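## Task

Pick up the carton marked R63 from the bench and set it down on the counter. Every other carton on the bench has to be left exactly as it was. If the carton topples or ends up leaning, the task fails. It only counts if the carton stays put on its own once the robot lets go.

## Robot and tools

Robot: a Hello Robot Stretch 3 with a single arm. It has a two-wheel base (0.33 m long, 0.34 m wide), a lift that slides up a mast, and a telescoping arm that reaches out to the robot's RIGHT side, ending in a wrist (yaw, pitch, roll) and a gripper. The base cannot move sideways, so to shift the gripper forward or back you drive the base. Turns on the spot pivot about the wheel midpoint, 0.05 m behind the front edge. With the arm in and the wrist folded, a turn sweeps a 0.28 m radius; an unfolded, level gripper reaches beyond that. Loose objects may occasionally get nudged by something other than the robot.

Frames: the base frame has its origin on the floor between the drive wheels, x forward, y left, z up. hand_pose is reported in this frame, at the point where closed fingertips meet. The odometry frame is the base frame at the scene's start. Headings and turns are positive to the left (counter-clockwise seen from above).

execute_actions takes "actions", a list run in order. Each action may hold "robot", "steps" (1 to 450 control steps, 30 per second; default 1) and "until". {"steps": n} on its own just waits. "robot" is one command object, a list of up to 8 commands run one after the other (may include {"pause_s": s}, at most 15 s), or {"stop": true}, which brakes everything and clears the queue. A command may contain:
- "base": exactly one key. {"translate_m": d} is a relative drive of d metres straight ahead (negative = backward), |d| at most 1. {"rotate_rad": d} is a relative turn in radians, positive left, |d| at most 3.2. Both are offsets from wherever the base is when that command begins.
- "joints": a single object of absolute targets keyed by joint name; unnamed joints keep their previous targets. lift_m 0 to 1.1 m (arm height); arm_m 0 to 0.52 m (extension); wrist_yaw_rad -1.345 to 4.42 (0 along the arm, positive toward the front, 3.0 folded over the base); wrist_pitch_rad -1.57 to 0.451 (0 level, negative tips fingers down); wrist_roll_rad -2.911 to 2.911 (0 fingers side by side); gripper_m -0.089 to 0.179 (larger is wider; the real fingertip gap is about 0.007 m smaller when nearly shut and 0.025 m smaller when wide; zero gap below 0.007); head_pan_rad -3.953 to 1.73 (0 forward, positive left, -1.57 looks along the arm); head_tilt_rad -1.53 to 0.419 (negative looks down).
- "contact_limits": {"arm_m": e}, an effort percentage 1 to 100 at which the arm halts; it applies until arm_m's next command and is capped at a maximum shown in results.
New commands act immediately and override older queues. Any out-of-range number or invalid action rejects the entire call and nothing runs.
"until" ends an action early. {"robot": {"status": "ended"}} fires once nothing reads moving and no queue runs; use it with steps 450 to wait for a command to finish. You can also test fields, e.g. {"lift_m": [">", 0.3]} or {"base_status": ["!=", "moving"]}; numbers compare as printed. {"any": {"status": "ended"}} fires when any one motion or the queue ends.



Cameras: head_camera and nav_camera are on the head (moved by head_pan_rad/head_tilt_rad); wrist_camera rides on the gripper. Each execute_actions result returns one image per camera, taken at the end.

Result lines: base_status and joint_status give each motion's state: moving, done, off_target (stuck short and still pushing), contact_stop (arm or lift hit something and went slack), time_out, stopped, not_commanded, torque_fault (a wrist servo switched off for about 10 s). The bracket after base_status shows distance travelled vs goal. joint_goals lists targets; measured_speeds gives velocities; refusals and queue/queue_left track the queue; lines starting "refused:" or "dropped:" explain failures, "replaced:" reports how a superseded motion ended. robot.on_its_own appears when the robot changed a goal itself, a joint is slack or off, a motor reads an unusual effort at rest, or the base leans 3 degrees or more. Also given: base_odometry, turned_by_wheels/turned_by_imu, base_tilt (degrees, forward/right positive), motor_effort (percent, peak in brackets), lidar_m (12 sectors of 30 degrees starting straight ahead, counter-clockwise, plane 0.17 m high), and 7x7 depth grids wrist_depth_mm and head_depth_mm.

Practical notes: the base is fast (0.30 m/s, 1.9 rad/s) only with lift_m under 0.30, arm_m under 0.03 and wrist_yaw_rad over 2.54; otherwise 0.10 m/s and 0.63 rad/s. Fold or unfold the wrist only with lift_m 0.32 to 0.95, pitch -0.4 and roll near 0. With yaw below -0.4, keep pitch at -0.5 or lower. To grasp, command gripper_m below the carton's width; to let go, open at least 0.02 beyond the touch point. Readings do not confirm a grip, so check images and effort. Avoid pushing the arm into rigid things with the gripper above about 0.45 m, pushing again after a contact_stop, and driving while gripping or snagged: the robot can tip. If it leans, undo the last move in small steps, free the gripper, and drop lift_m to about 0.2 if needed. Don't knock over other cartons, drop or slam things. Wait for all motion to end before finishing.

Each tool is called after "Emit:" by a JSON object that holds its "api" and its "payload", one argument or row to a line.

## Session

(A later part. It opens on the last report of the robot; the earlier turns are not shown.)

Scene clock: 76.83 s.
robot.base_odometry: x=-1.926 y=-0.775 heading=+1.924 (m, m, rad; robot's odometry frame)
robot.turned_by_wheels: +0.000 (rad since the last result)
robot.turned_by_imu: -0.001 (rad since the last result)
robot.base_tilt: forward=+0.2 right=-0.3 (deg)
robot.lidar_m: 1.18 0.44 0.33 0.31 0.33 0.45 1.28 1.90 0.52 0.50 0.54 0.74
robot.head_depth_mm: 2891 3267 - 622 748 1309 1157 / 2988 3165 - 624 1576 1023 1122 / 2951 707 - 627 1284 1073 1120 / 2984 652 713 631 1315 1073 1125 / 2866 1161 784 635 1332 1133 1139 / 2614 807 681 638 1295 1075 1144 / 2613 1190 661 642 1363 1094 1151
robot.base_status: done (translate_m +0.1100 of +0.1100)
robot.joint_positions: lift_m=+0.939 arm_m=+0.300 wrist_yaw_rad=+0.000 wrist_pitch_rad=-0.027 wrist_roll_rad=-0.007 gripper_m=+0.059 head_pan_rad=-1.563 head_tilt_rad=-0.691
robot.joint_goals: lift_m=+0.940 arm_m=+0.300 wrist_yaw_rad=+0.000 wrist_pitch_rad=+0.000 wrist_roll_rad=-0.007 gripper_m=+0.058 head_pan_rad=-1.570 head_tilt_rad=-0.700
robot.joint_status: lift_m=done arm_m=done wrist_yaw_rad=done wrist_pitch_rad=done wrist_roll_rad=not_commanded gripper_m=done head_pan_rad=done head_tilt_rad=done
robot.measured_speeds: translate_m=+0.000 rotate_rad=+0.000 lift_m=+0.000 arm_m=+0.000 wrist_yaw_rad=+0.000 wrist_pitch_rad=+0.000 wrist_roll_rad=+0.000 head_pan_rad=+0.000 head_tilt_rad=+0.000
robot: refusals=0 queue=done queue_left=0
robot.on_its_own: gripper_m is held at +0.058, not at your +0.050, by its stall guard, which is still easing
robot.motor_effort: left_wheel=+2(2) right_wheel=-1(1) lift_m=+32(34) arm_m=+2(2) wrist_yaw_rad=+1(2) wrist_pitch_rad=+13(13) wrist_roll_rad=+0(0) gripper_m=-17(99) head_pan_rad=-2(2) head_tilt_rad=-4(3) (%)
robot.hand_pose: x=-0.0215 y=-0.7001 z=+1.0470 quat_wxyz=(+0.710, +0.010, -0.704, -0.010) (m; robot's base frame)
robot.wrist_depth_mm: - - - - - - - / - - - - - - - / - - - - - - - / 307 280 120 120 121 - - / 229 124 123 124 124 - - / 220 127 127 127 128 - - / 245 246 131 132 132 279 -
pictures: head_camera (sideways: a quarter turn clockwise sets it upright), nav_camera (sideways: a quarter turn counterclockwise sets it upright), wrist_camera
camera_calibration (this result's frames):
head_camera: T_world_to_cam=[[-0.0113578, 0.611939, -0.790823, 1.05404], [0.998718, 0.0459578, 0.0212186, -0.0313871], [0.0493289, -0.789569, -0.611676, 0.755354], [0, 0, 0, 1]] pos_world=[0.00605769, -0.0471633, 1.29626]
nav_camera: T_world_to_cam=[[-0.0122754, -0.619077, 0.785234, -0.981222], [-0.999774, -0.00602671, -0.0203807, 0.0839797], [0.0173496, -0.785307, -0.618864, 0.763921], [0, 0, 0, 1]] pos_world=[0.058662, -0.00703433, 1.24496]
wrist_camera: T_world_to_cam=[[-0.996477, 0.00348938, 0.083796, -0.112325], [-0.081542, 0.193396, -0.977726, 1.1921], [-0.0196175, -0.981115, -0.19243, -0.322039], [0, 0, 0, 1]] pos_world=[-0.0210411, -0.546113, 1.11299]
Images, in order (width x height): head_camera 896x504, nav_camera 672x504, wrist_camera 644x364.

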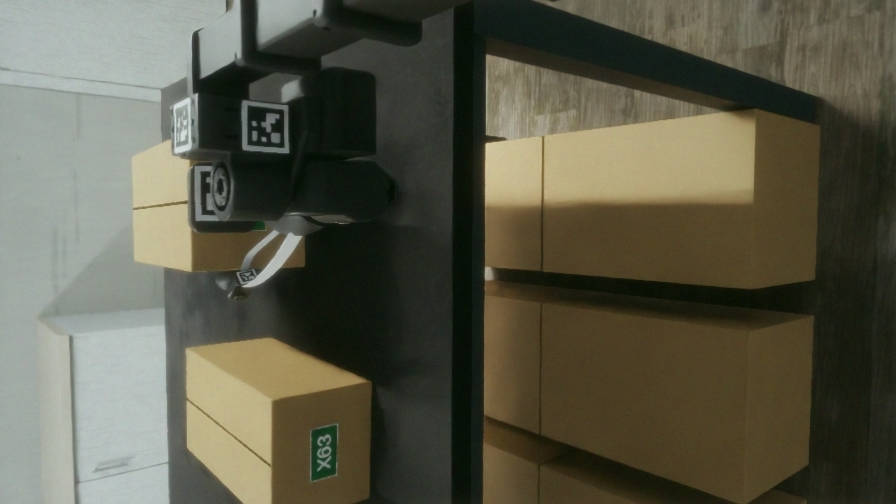

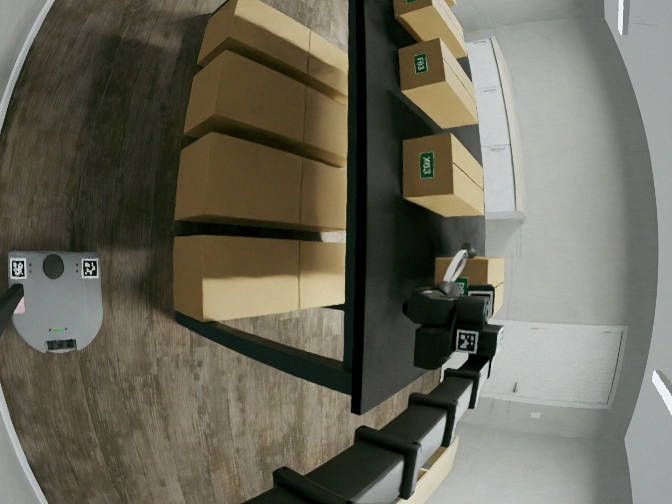

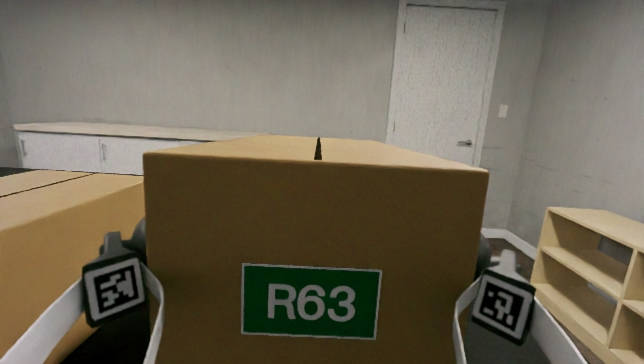

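Emit:
{"api": "execute_actions", "payload": {
  "actions": [
    {"robot":[{"base":{"translate_m":-0.3},"joints":{"arm_m":0,"lift_m":0.97,"head_pan_rad":0}},{"base":{"rotate_rad":0.3}},{"base":{"translate_m":-0.33}},{"base":{"rotate_rad":-1.91}},{"base":{"translate_m":1}}],"steps":450},
    {"steps":450,"until":{"robot":{"status":"ended"}}}
  ]
}}

Emit:
{"api": "execute_actions", "payload": {
  "actions": [
    {"robot":[{"base":{"translate_m":1}},{"base":{"rotate_rad":1.5},"joints":{"head_pan_rad":-1.2}},{"base":{"translate_m":1}}],"steps":450},
    {"steps":450,"until":{"robot":{"status":"ended"}}}
  ]
}}

Scene clock: 111.77 s.
robot.base_odometry: x=-0.670 y=-1.011 heading=+0.314 (m, m, rad; robot's odometry frame)
robot.turned_by_wheels: -1.610 (rad since the last result)
robot.turned_by_imu: -1.588 (rad since the last result)
robot.base_tilt: forward=+0.2 right=-0.3 (deg)
robot.lidar_m: 2.35 2.08 0.46 0.46 0.47 0.64 1.41 1.46 1.29 0.81 1.11 1.59
robot.head_depth_mm: 1985 2267 2503 2003 1602 1341 1156 / 1987 2270 2504 1999 1614 1353 1159 / 1994 2256 2465 2022 1624 1345 1159 / 1990 2242 2467 2025 1615 1360 1163 / 2045 2252 2488 2051 1646 1358 1171 / 2016 2257 2543 2035 1636 1370 1171 / 2018 2276 2507 2037 1642 1372 1178
robot.base_status: done (translate_m +1.0000 of +1.0000)
robot.joint_positions: lift_m=+0.969 arm_m=+0.001 wrist_yaw_rad=+0.000 wrist_pitch_rad=-0.028 wrist_roll_rad=-0.007 gripper_m=+0.106 head_pan_rad=-0.007 head_tilt_rad=-0.691
robot.joint_goals: lift_m=+0.970 arm_m=+0.000 wrist_yaw_rad=+0.000 wrist_pitch_rad=+0.000 wrist_roll_rad=-0.007 gripper_m=+0.105 head_pan_rad=+0.000 head_tilt_rad=-0.700
robot.joint_status: lift_m=done arm_m=done wrist_yaw_rad=done wrist_pitch_rad=done wrist_roll_rad=not_commanded gripper_m=done head_pan_rad=done head_tilt_rad=done
robot.measured_speeds: translate_m=+0.000 rotate_rad=+0.000 lift_m=+0.000 arm_m=+0.000 wrist_yaw_rad=+0.000 wrist_pitch_rad=+0.000 wrist_roll_rad=+0.000 head_pan_rad=+0.000 head_tilt_rad=+0.000
robot: refusals=0 queue=done queue_left=0
robot.on_its_own: gripper_m is held at +0.105, not at your +0.050, by its stall guard, which is not easing now
robot.motor_effort: left_wheel=+1(6) right_wheel=-1(4) lift_m=+33(32) arm_m=-4(5) wrist_yaw_rad=+0(0) wrist_pitch_rad=+13(13) wrist_roll_rad=+0(0) gripper_m=-20(37) head_pan_rad=+3(32) head_tilt_rad=-4(3) (%)
robot.hand_pose: x=-0.0215 y=-0.4016 z=+1.0768 quat_wxyz=(+0.710, +0.010, -0.704, -0.010) (m; robot's base frame)
robot.wrist_depth_mm: 915 908 901 935 914 931 914 / 939 940 946 948 957 958 968 / 968 978 986 969 979 992 980 / - 994 120 120 122 - - / - 125 124 124 124 - - / 917 127 127 128 128 - - / 704 662 131 132 132 - -
pictures: head_camera (sideways: a quarter turn clockwise sets it upright), nav_camera (sideways: a quarter turn counterclockwise sets it upright), wrist_camera
camera_calibration (this result's frames):
head_camera: T_world_to_cam=[[-0.612046, -0.00231732, -0.790819, 1.0577], [-0.0312002, 0.999288, 0.0212188, -0.025105], [0.790207, 0.0376606, -0.611682, 0.750842], [0, 0, 0, 1]] pos_world=[0.0532575, -0.000738986, 1.29626]
nav_camera: T_world_to_cam=[[0.618834, -0.0214187, 0.785229, -0.985066], [-0.00874212, -0.999754, -0.0203807, 0.0779343], [0.785473, 0.00574772, -0.618869, 0.759243], [0, 0, 0, 1]] pos_world=[0.0139096, 0.0524524, 1.24496]
wrist_camera: T_world_to_cam=[[-0.996477, 0.00342726, 0.0838008, -0.115895], [-0.0815441, 0.194128, -0.977581, 1.16364], [-0.0196185, -0.98097, -0.193164, -0.0225498], [0, 0, 0, 1]] pos_world=[-0.0210411, -0.247619, 1.14291]
Images, in order (width x height): head_camera 896x504, nav_camera 672x504, wrist_camera 644x364.

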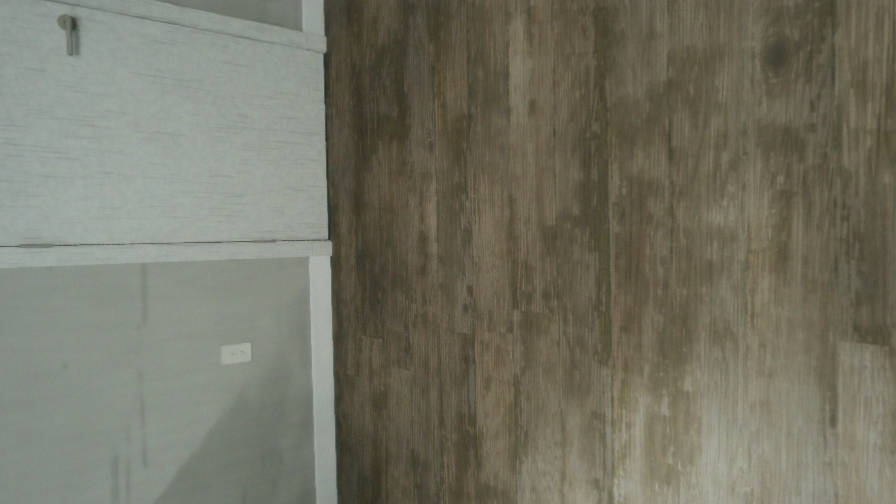

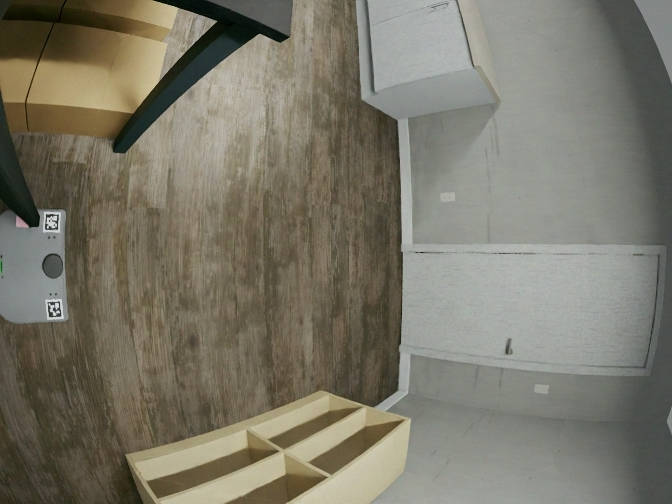

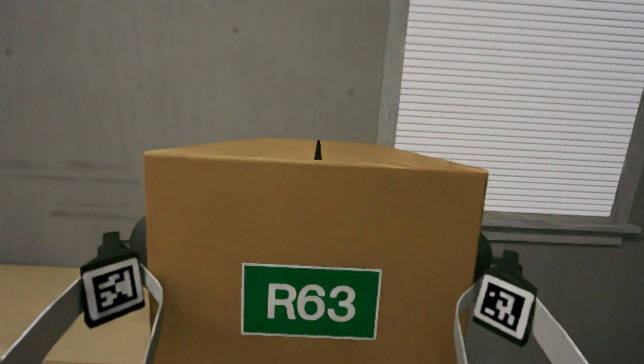

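Scene clock: 136.97 s.
robot.base_odometry: x=+0.041 y=+0.268 heading=+1.813 (m, m, rad; robot's odometry frame)
robot.turned_by_wheels: +1.500 (rad since the last result)
robot.turned_by_imu: +1.478 (rad since the last result)
robot.base_tilt: forward=+0.2 right=-0.3 (deg)
robot.lidar_m: 1.95 2.39 0.84 0.79 0.80 2.00 1.82 1.97 1.36 0.69 0.69 0.88
robot.head_depth_mm: 1029 1119 353 379 1591 1357 - / 1055 1143 1194 1538 1615 1358 1162 / 1087 1151 785 850 1051 1317 1168 / 1121 1156 795 872 1064 1308 1160 / 1157 1175 827 914 1128 1332 1166 / 1197 1186 848 962 1194 1368 1174 / 1249 1200 887 1023 1289 1375 1168
robot.base_status: done (translate_m +1.0000 of +1.0000)
robot.joint_positions: lift_m=+0.969 arm_m=+0.001 wrist_yaw_rad=+0.000 wrist_pitch_rad=-0.028 wrist_roll_rad=-0.007 gripper_m=+0.106 head_pan_rad=-1.193 head_tilt_rad=-0.691
robot.joint_goals: lift_m=+0.970 arm_m=+0.000 wrist_yaw_rad=+0.000 wrist_pitch_rad=+0.000 wrist_roll_rad=-0.007 gripper_m=+0.105 head_pan_rad=-1.200 head_tilt_rad=-0.700
robot.joint_status: lift_m=done arm_m=done wrist_yaw_rad=done wrist_pitch_rad=done wrist_roll_rad=not_commanded gripper_m=done head_pan_rad=done head_tilt_rad=done
robot.measured_speeds: translate_m=+0.000 rotate_rad=+0.000 lift_m=+0.000 arm_m=+0.000 wrist_yaw_rad=+0.000 wrist_pitch_rad=+0.000 wrist_roll_rad=+0.000 head_pan_rad=+0.000 head_tilt_rad=+0.000
robot: refusals=0 queue=done queue_left=0
robot.on_its_own: gripper_m is held at +0.105, not at your +0.050, by its stall guard, which is not easing now
robot.motor_effort: left_wheel=-3(6) right_wheel=+3(6) lift_m=+33(33) arm_m=-4(3) wrist_yaw_rad=+0(1) wrist_pitch_rad=+13(13) wrist_roll_rad=+0(0) gripper_m=-20(19) head_pan_rad=-2(32) head_tilt_rad=-3(3) (%)
robot.hand_pose: x=-0.0215 y=-0.4016 z=+1.0768 quat_wxyz=(+0.710, +0.010, -0.704, -0.010) (m; robot's base frame)
robot.wrist_depth_mm: 896 924 935 983 996 - - / 913 940 985 997 - - - / 981 996 985 - - - - / 881 747 120 121 122 - - / 545 125 124 124 124 - - / 420 127 127 127 128 - - / 464 462 131 131 132 - -
pictures: head_camera (sideways: a quarter turn clockwise sets it upright), nav_camera (sideways: a quarter turn counterclockwise sets it upright), wrist_camera
camera_calibration (this result's frames):
head_camera: T_world_to_cam=[[-0.231946, 0.5664, -0.790817, 1.05538], [0.914465, 0.404108, 0.021219, -0.0308737], [0.331594, -0.718253, -0.611685, 0.753643], [0, 0, 0, 1]] pos_world=[0.0231207, -0.0439848, 1.29626]
nav_camera: T_world_to_cam=[[0.212496, -0.581604, 0.785227, -0.982585], [-0.929894, -0.367263, -0.0203807, 0.0835534], [0.300239, -0.725847, -0.618872, 0.762206], [0, 0, 0, 1]] pos_world=[0.057647, 0.0124556, 1.24496]
wrist_camera: T_world_to_cam=[[-0.996477, 0.00342719, 0.0837987, -0.115893], [-0.081542, 0.194128, -0.977581, 1.16364], [-0.019618, -0.98097, -0.193165, -0.0225516], [0, 0, 0, 1]] pos_world=[-0.0210412, -0.247621, 1.14291]
Images, in order (width x height): head_camera 896x504, nav_camera 672x504, wrist_camera 644x364.

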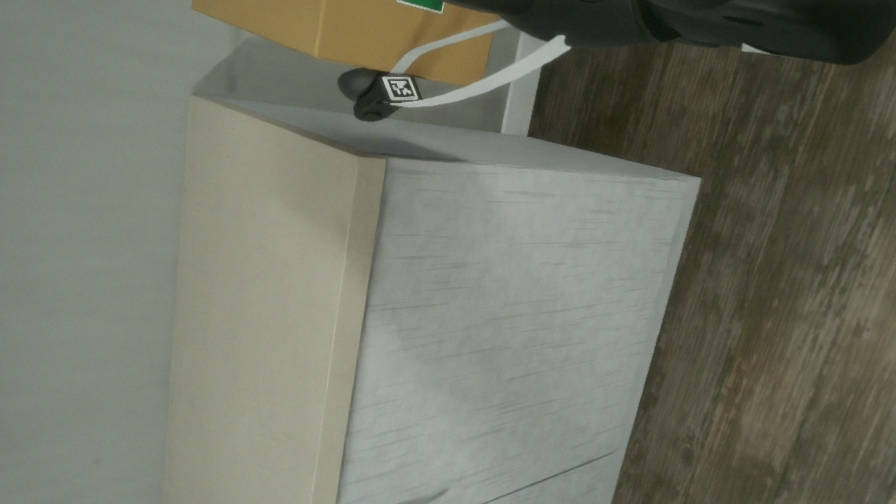

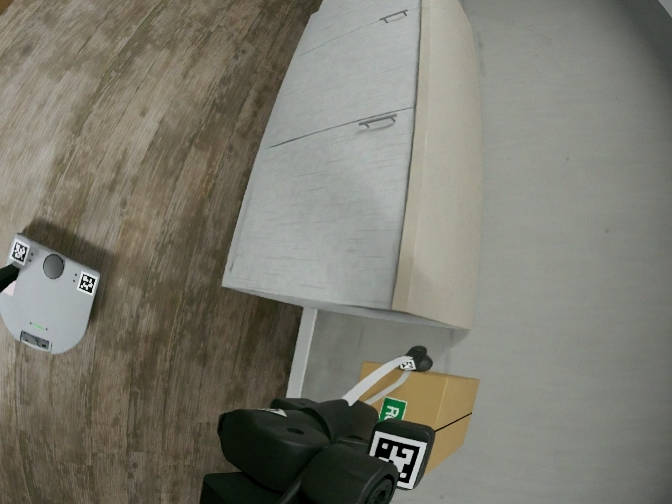

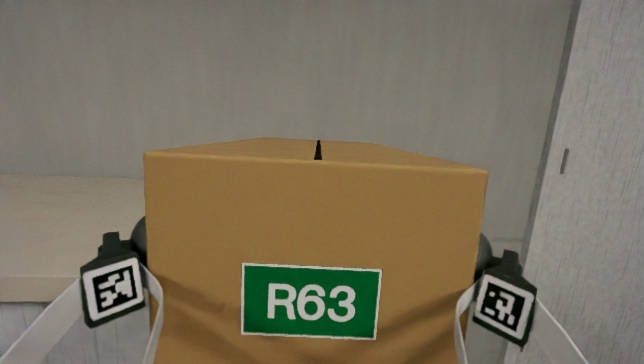

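Emit:
{"api": "execute_actions", "payload": {
  "actions": [
    {"robot":[{"base":{"translate_m":0.42},"joints":{"arm_m":0.4,"head_pan_rad":-1.57}},{"joints":{"lift_m":0.9}}],"steps":450,"until":{"robot":{"status":"ended"}}}
  ]
}}

Scene clock: 148.03 s.
robot.base_odometry: x=-0.060 y=+0.676 heading=+1.813 (m, m, rad; robot's odometry frame)
robot.turned_by_wheels: +0.000 (rad since the last result)
robot.turned_by_imu: -0.001 (rad since the last result)
robot.base_tilt: forward=+0.2 right=-0.3 (deg)
robot.lidar_m: 2.15 2.02 0.88 0.82 0.84 1.08 2.24 1.91 0.69 0.64 0.65 0.83
robot.head_depth_mm: 1049 1195 - 825 1529 1356 1155 / 1046 1141 713 788 955 1286 1165 / 1042 868 - 777 945 1189 1158 / 1034 882 748 770 933 1173 1164 / 1028 1103 795 764 923 1160 1176 / 1026 1102 797 753 913 1146 1177 / 1019 1111 800 751 903 1130 1177
robot.base_status: done (translate_m +0.4200 of +0.4200)
robot.joint_positions: lift_m=+0.901 arm_m=+0.400 wrist_yaw_rad=+0.000 wrist_pitch_rad=-0.028 wrist_roll_rad=-0.007 gripper_m=+0.106 head_pan_rad=-1.563 head_tilt_rad=-0.691
robot.joint_goals: lift_m=+0.900 arm_m=+0.400 wrist_yaw_rad=+0.000 wrist_pitch_rad=+0.000 wrist_roll_rad=-0.007 gripper_m=+0.105 head_pan_rad=-1.570 head_tilt_rad=-0.700
robot.joint_status: lift_m=done arm_m=done wrist_yaw_rad=done wrist_pitch_rad=done wrist_roll_rad=not_commanded gripper_m=done head_pan_rad=done head_tilt_rad=done
robot.measured_speeds: translate_m=+0.000 rotate_rad=+0.000 lift_m=+0.000 arm_m=+0.000 wrist_yaw_rad=+0.000 wrist_pitch_rad=+0.000 wrist_roll_rad=+0.000 head_pan_rad=+0.000 head_tilt_rad=+0.000
robot: refusals=0 queue=done queue_left=0
robot.on_its_own: gripper_m is held at +0.105, not at your +0.050, by its stall guard, which is not easing now
robot.motor_effort: left_wheel=-2(4) right_wheel=+2(6) lift_m=+13(28) arm_m=+3(0) wrist_yaw_rad=+0(0) wrist_pitch_rad=+13(13) wrist_roll_rad=+0(0) gripper_m=-20(20) head_pan_rad=-2(21) head_tilt_rad=-3(3) (%)
robot.hand_pose: x=-0.0215 y=-0.8001 z=+1.0079 quat_wxyz=(+0.710, +0.010, -0.704, -0.010) (m; robot's base frame)
robot.wrist_depth_mm: 520 527 542 555 571 580 596 / 541 546 564 574 589 603 620 / 551 564 575 589 613 635 655 / 573 510 120 121 121 649 670 / 381 125 124 124 124 687 707 / 283 127 127 128 128 717 741 / 207 201 131 132 132 228 779
pictures: head_camera (sideways: a quarter turn clockwise sets it upright), nav_camera (sideways: a quarter turn counterclockwise sets it upright), wrist_camera
camera_calibration (this result's frames):
head_camera: T_world_to_cam=[[-0.0113301, 0.611948, -0.790817, 1.05403], [0.99872, 0.0459123, 0.021219, -0.0313877], [0.0492931, -0.789564, -0.611685, 0.755365], [0, 0, 0, 1]] pos_world=[0.00605556, -0.0471632, 1.29626]
nav_camera: T_world_to_cam=[[-0.0123034, -0.619086, 0.785227, -0.981213], [-0.999774, -0.00598119, -0.0203807, 0.0839796], [0.017314, -0.785301, -0.618872, 0.763932], [0, 0, 0, 1]] pos_world=[0.0586617, -0.00703607, 1.24496]
wrist_camera: T_world_to_cam=[[-0.996477, 0.00342732, 0.0837985, -0.108754], [-0.0815418, 0.194129, -0.977581, 1.17365], [-0.0196182, -0.98097, -0.193166, -0.42675], [0, 0, 0, 1]] pos_world=[-0.0210412, -0.646096, 1.07402]
Images, in order (width x height): head_camera 896x504, nav_camera 672x504, wrist_camera 644x364.

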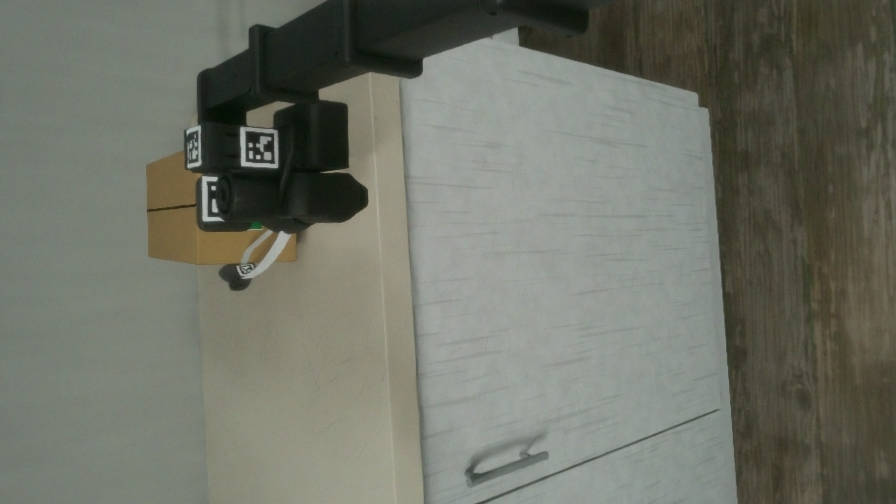

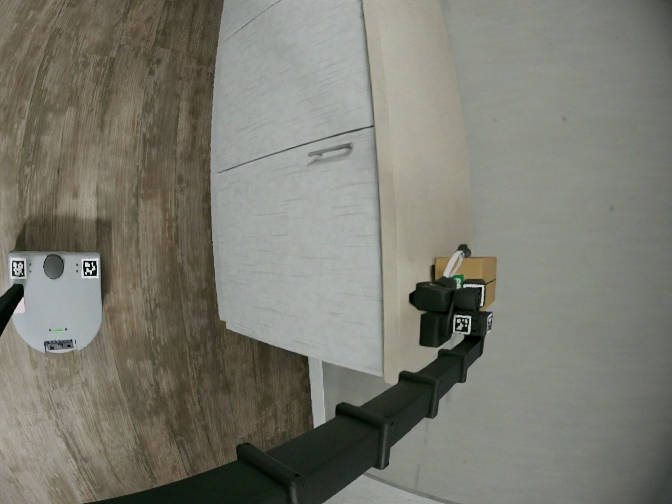

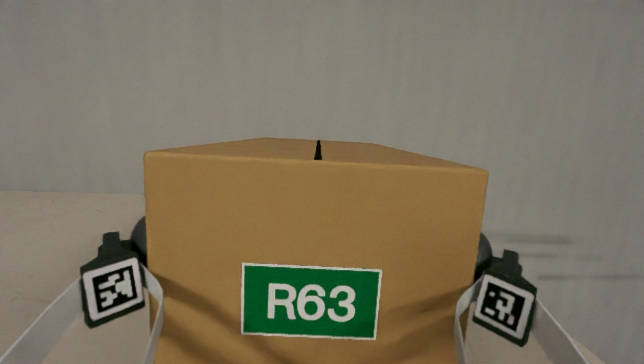

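Same height as the bench; moving further from the end.

Emit:
{"api": "execute_actions", "payload": {
  "actions": [
    {"robot":[{"base":{"translate_m":0.13}},{"joints":{"lift_m":0.876}}],"steps":450,"until":{"robot":{"status":"ended"}}},
    {"robot":[{"joints":{"gripper_m":0.179}},{"joints":{"arm_m":0.2}}],"steps":450,"until":{"robot":{"status":"ended"}}}
  ]
}}

Emit:
{"api": "finished_scene", "payload": {
  "scene": 1
}}

Scene clock: 162.80 s.
robot.base_odometry: x=-0.091 y=+0.802 heading=+1.813 (m, m, rad; robot's odometry frame)
robot.turned_by_wheels: +0.000 (rad since the last result)
robot.turned_by_imu: -0.002 (rad since the last result)
robot.base_tilt: forward=+0.2 right=-0.3 (deg)
robot.lidar_m: 2.02 1.91 0.91 0.83 0.85 1.09 2.37 1.91 0.67 0.63 0.64 0.82
robot.head_depth_mm: 1044 1134 806 - 972 1267 1148 / 1039 1109 828 - 958 1186 1157 / 1033 795 763 - 952 1170 1162 / 1026 1026 764 774 912 1150 1165 / 1019 1103 797 752 900 1144 1171 / 1014 1105 799 741 894 1118 1174 / 1010 1096 803 738 883 1103 1179
robot.base_status: done (translate_m +0.1300 of +0.1300)
robot.joint_positions: lift_m=+0.877 arm_m=+0.200 wrist_yaw_rad=+0.000 wrist_pitch_rad=-0.021 wrist_roll_rad=-0.007 gripper_m=+0.179 head_pan_rad=-1.563 head_tilt_rad=-0.691
robot.joint_goals: lift_m=+0.876 arm_m=+0.200 wrist_yaw_rad=+0.000 wrist_pitch_rad=+0.000 wrist_roll_rad=-0.007 gripper_m=+0.179 head_pan_rad=-1.570 head_tilt_rad=-0.700
robot.joint_status: lift_m=done arm_m=done wrist_yaw_rad=done wrist_pitch_rad=done wrist_roll_rad=not_commanded gripper_m=done head_pan_rad=done head_tilt_rad=done
robot.measured_speeds: translate_m=+0.000 rotate_rad=+0.000 lift_m=+0.000 arm_m=+0.000 wrist_yaw_rad=+0.000 wrist_pitch_rad=+0.000 wrist_roll_rad=+0.000 head_pan_rad=+0.000 head_tilt_rad=+0.000
robot: refusals=0 queue=done queue_left=0
robot.motor_effort: left_wheel=-3(3) right_wheel=+3(6) lift_m=+12(18) arm_m=-4(6) wrist_yaw_rad=+0(1) wrist_pitch_rad=+10(13) wrist_roll_rad=+0(0) gripper_m=+0(84) head_pan_rad=-3(2) head_tilt_rad=-3(3) (%)
robot.hand_pose: x=-0.0215 y=-0.6010 z=+0.9859 quat_wxyz=(+0.710, +0.008, -0.704, -0.008) (m; robot's base frame)
robot.wrist_depth_mm: 680 694 720 731 757 772 782 / 707 720 736 758 777 805 819 / 735 751 762 487 809 831 856 / 551 580 542 322 715 852 871 / 357 350 334 333 391 421 921 / - 247 253 261 271 276 292 / 180 192 194 201 204 205 217
pictures: head_camera (sideways: a quarter turn clockwise sets it upright), nav_camera (sideways: a quarter turn counterclockwise sets it upright), wrist_camera
camera_calibration (this result's frames):
head_camera: T_world_to_cam=[[-0.0113301, 0.611948, -0.790817, 1.05403], [0.99872, 0.0459123, 0.021219, -0.0313877], [0.0492931, -0.789564, -0.611685, 0.755365], [0, 0, 0, 1]] pos_world=[0.00605556, -0.0471632, 1.29626]
nav_camera: T_world_to_cam=[[-0.0123034, -0.619086, 0.785227, -0.981213], [-0.999774, -0.00598119, -0.0203807, 0.0839796], [0.017314, -0.785301, -0.618873, 0.763932], [0, 0, 0, 1]] pos_world=[0.0586617, -0.00703607, 1.24496]
wrist_camera: T_world_to_cam=[[-0.996477, 0.00406477, 0.0837715, -0.107179], [-0.0815427, 0.186711, -0.979025, 1.11042], [-0.0196206, -0.982406, -0.185722, -0.243967], [0, 0, 0, 1]] pos_world=[-0.0210414, -0.446567, 1.0508]
Images, in order (width x height): head_camera 896x504, nav_camera 672x504, wrist_camera 644x364.

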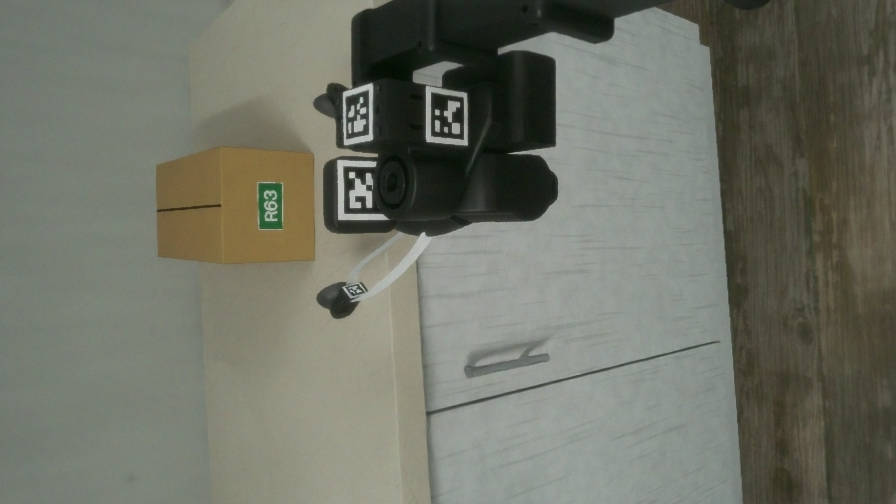

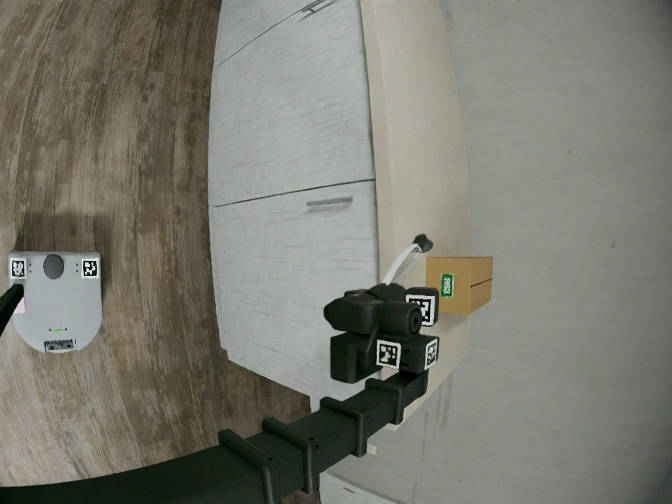

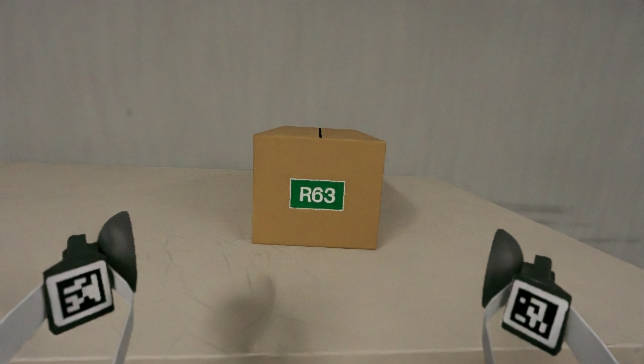

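The scene is finished: the task was done.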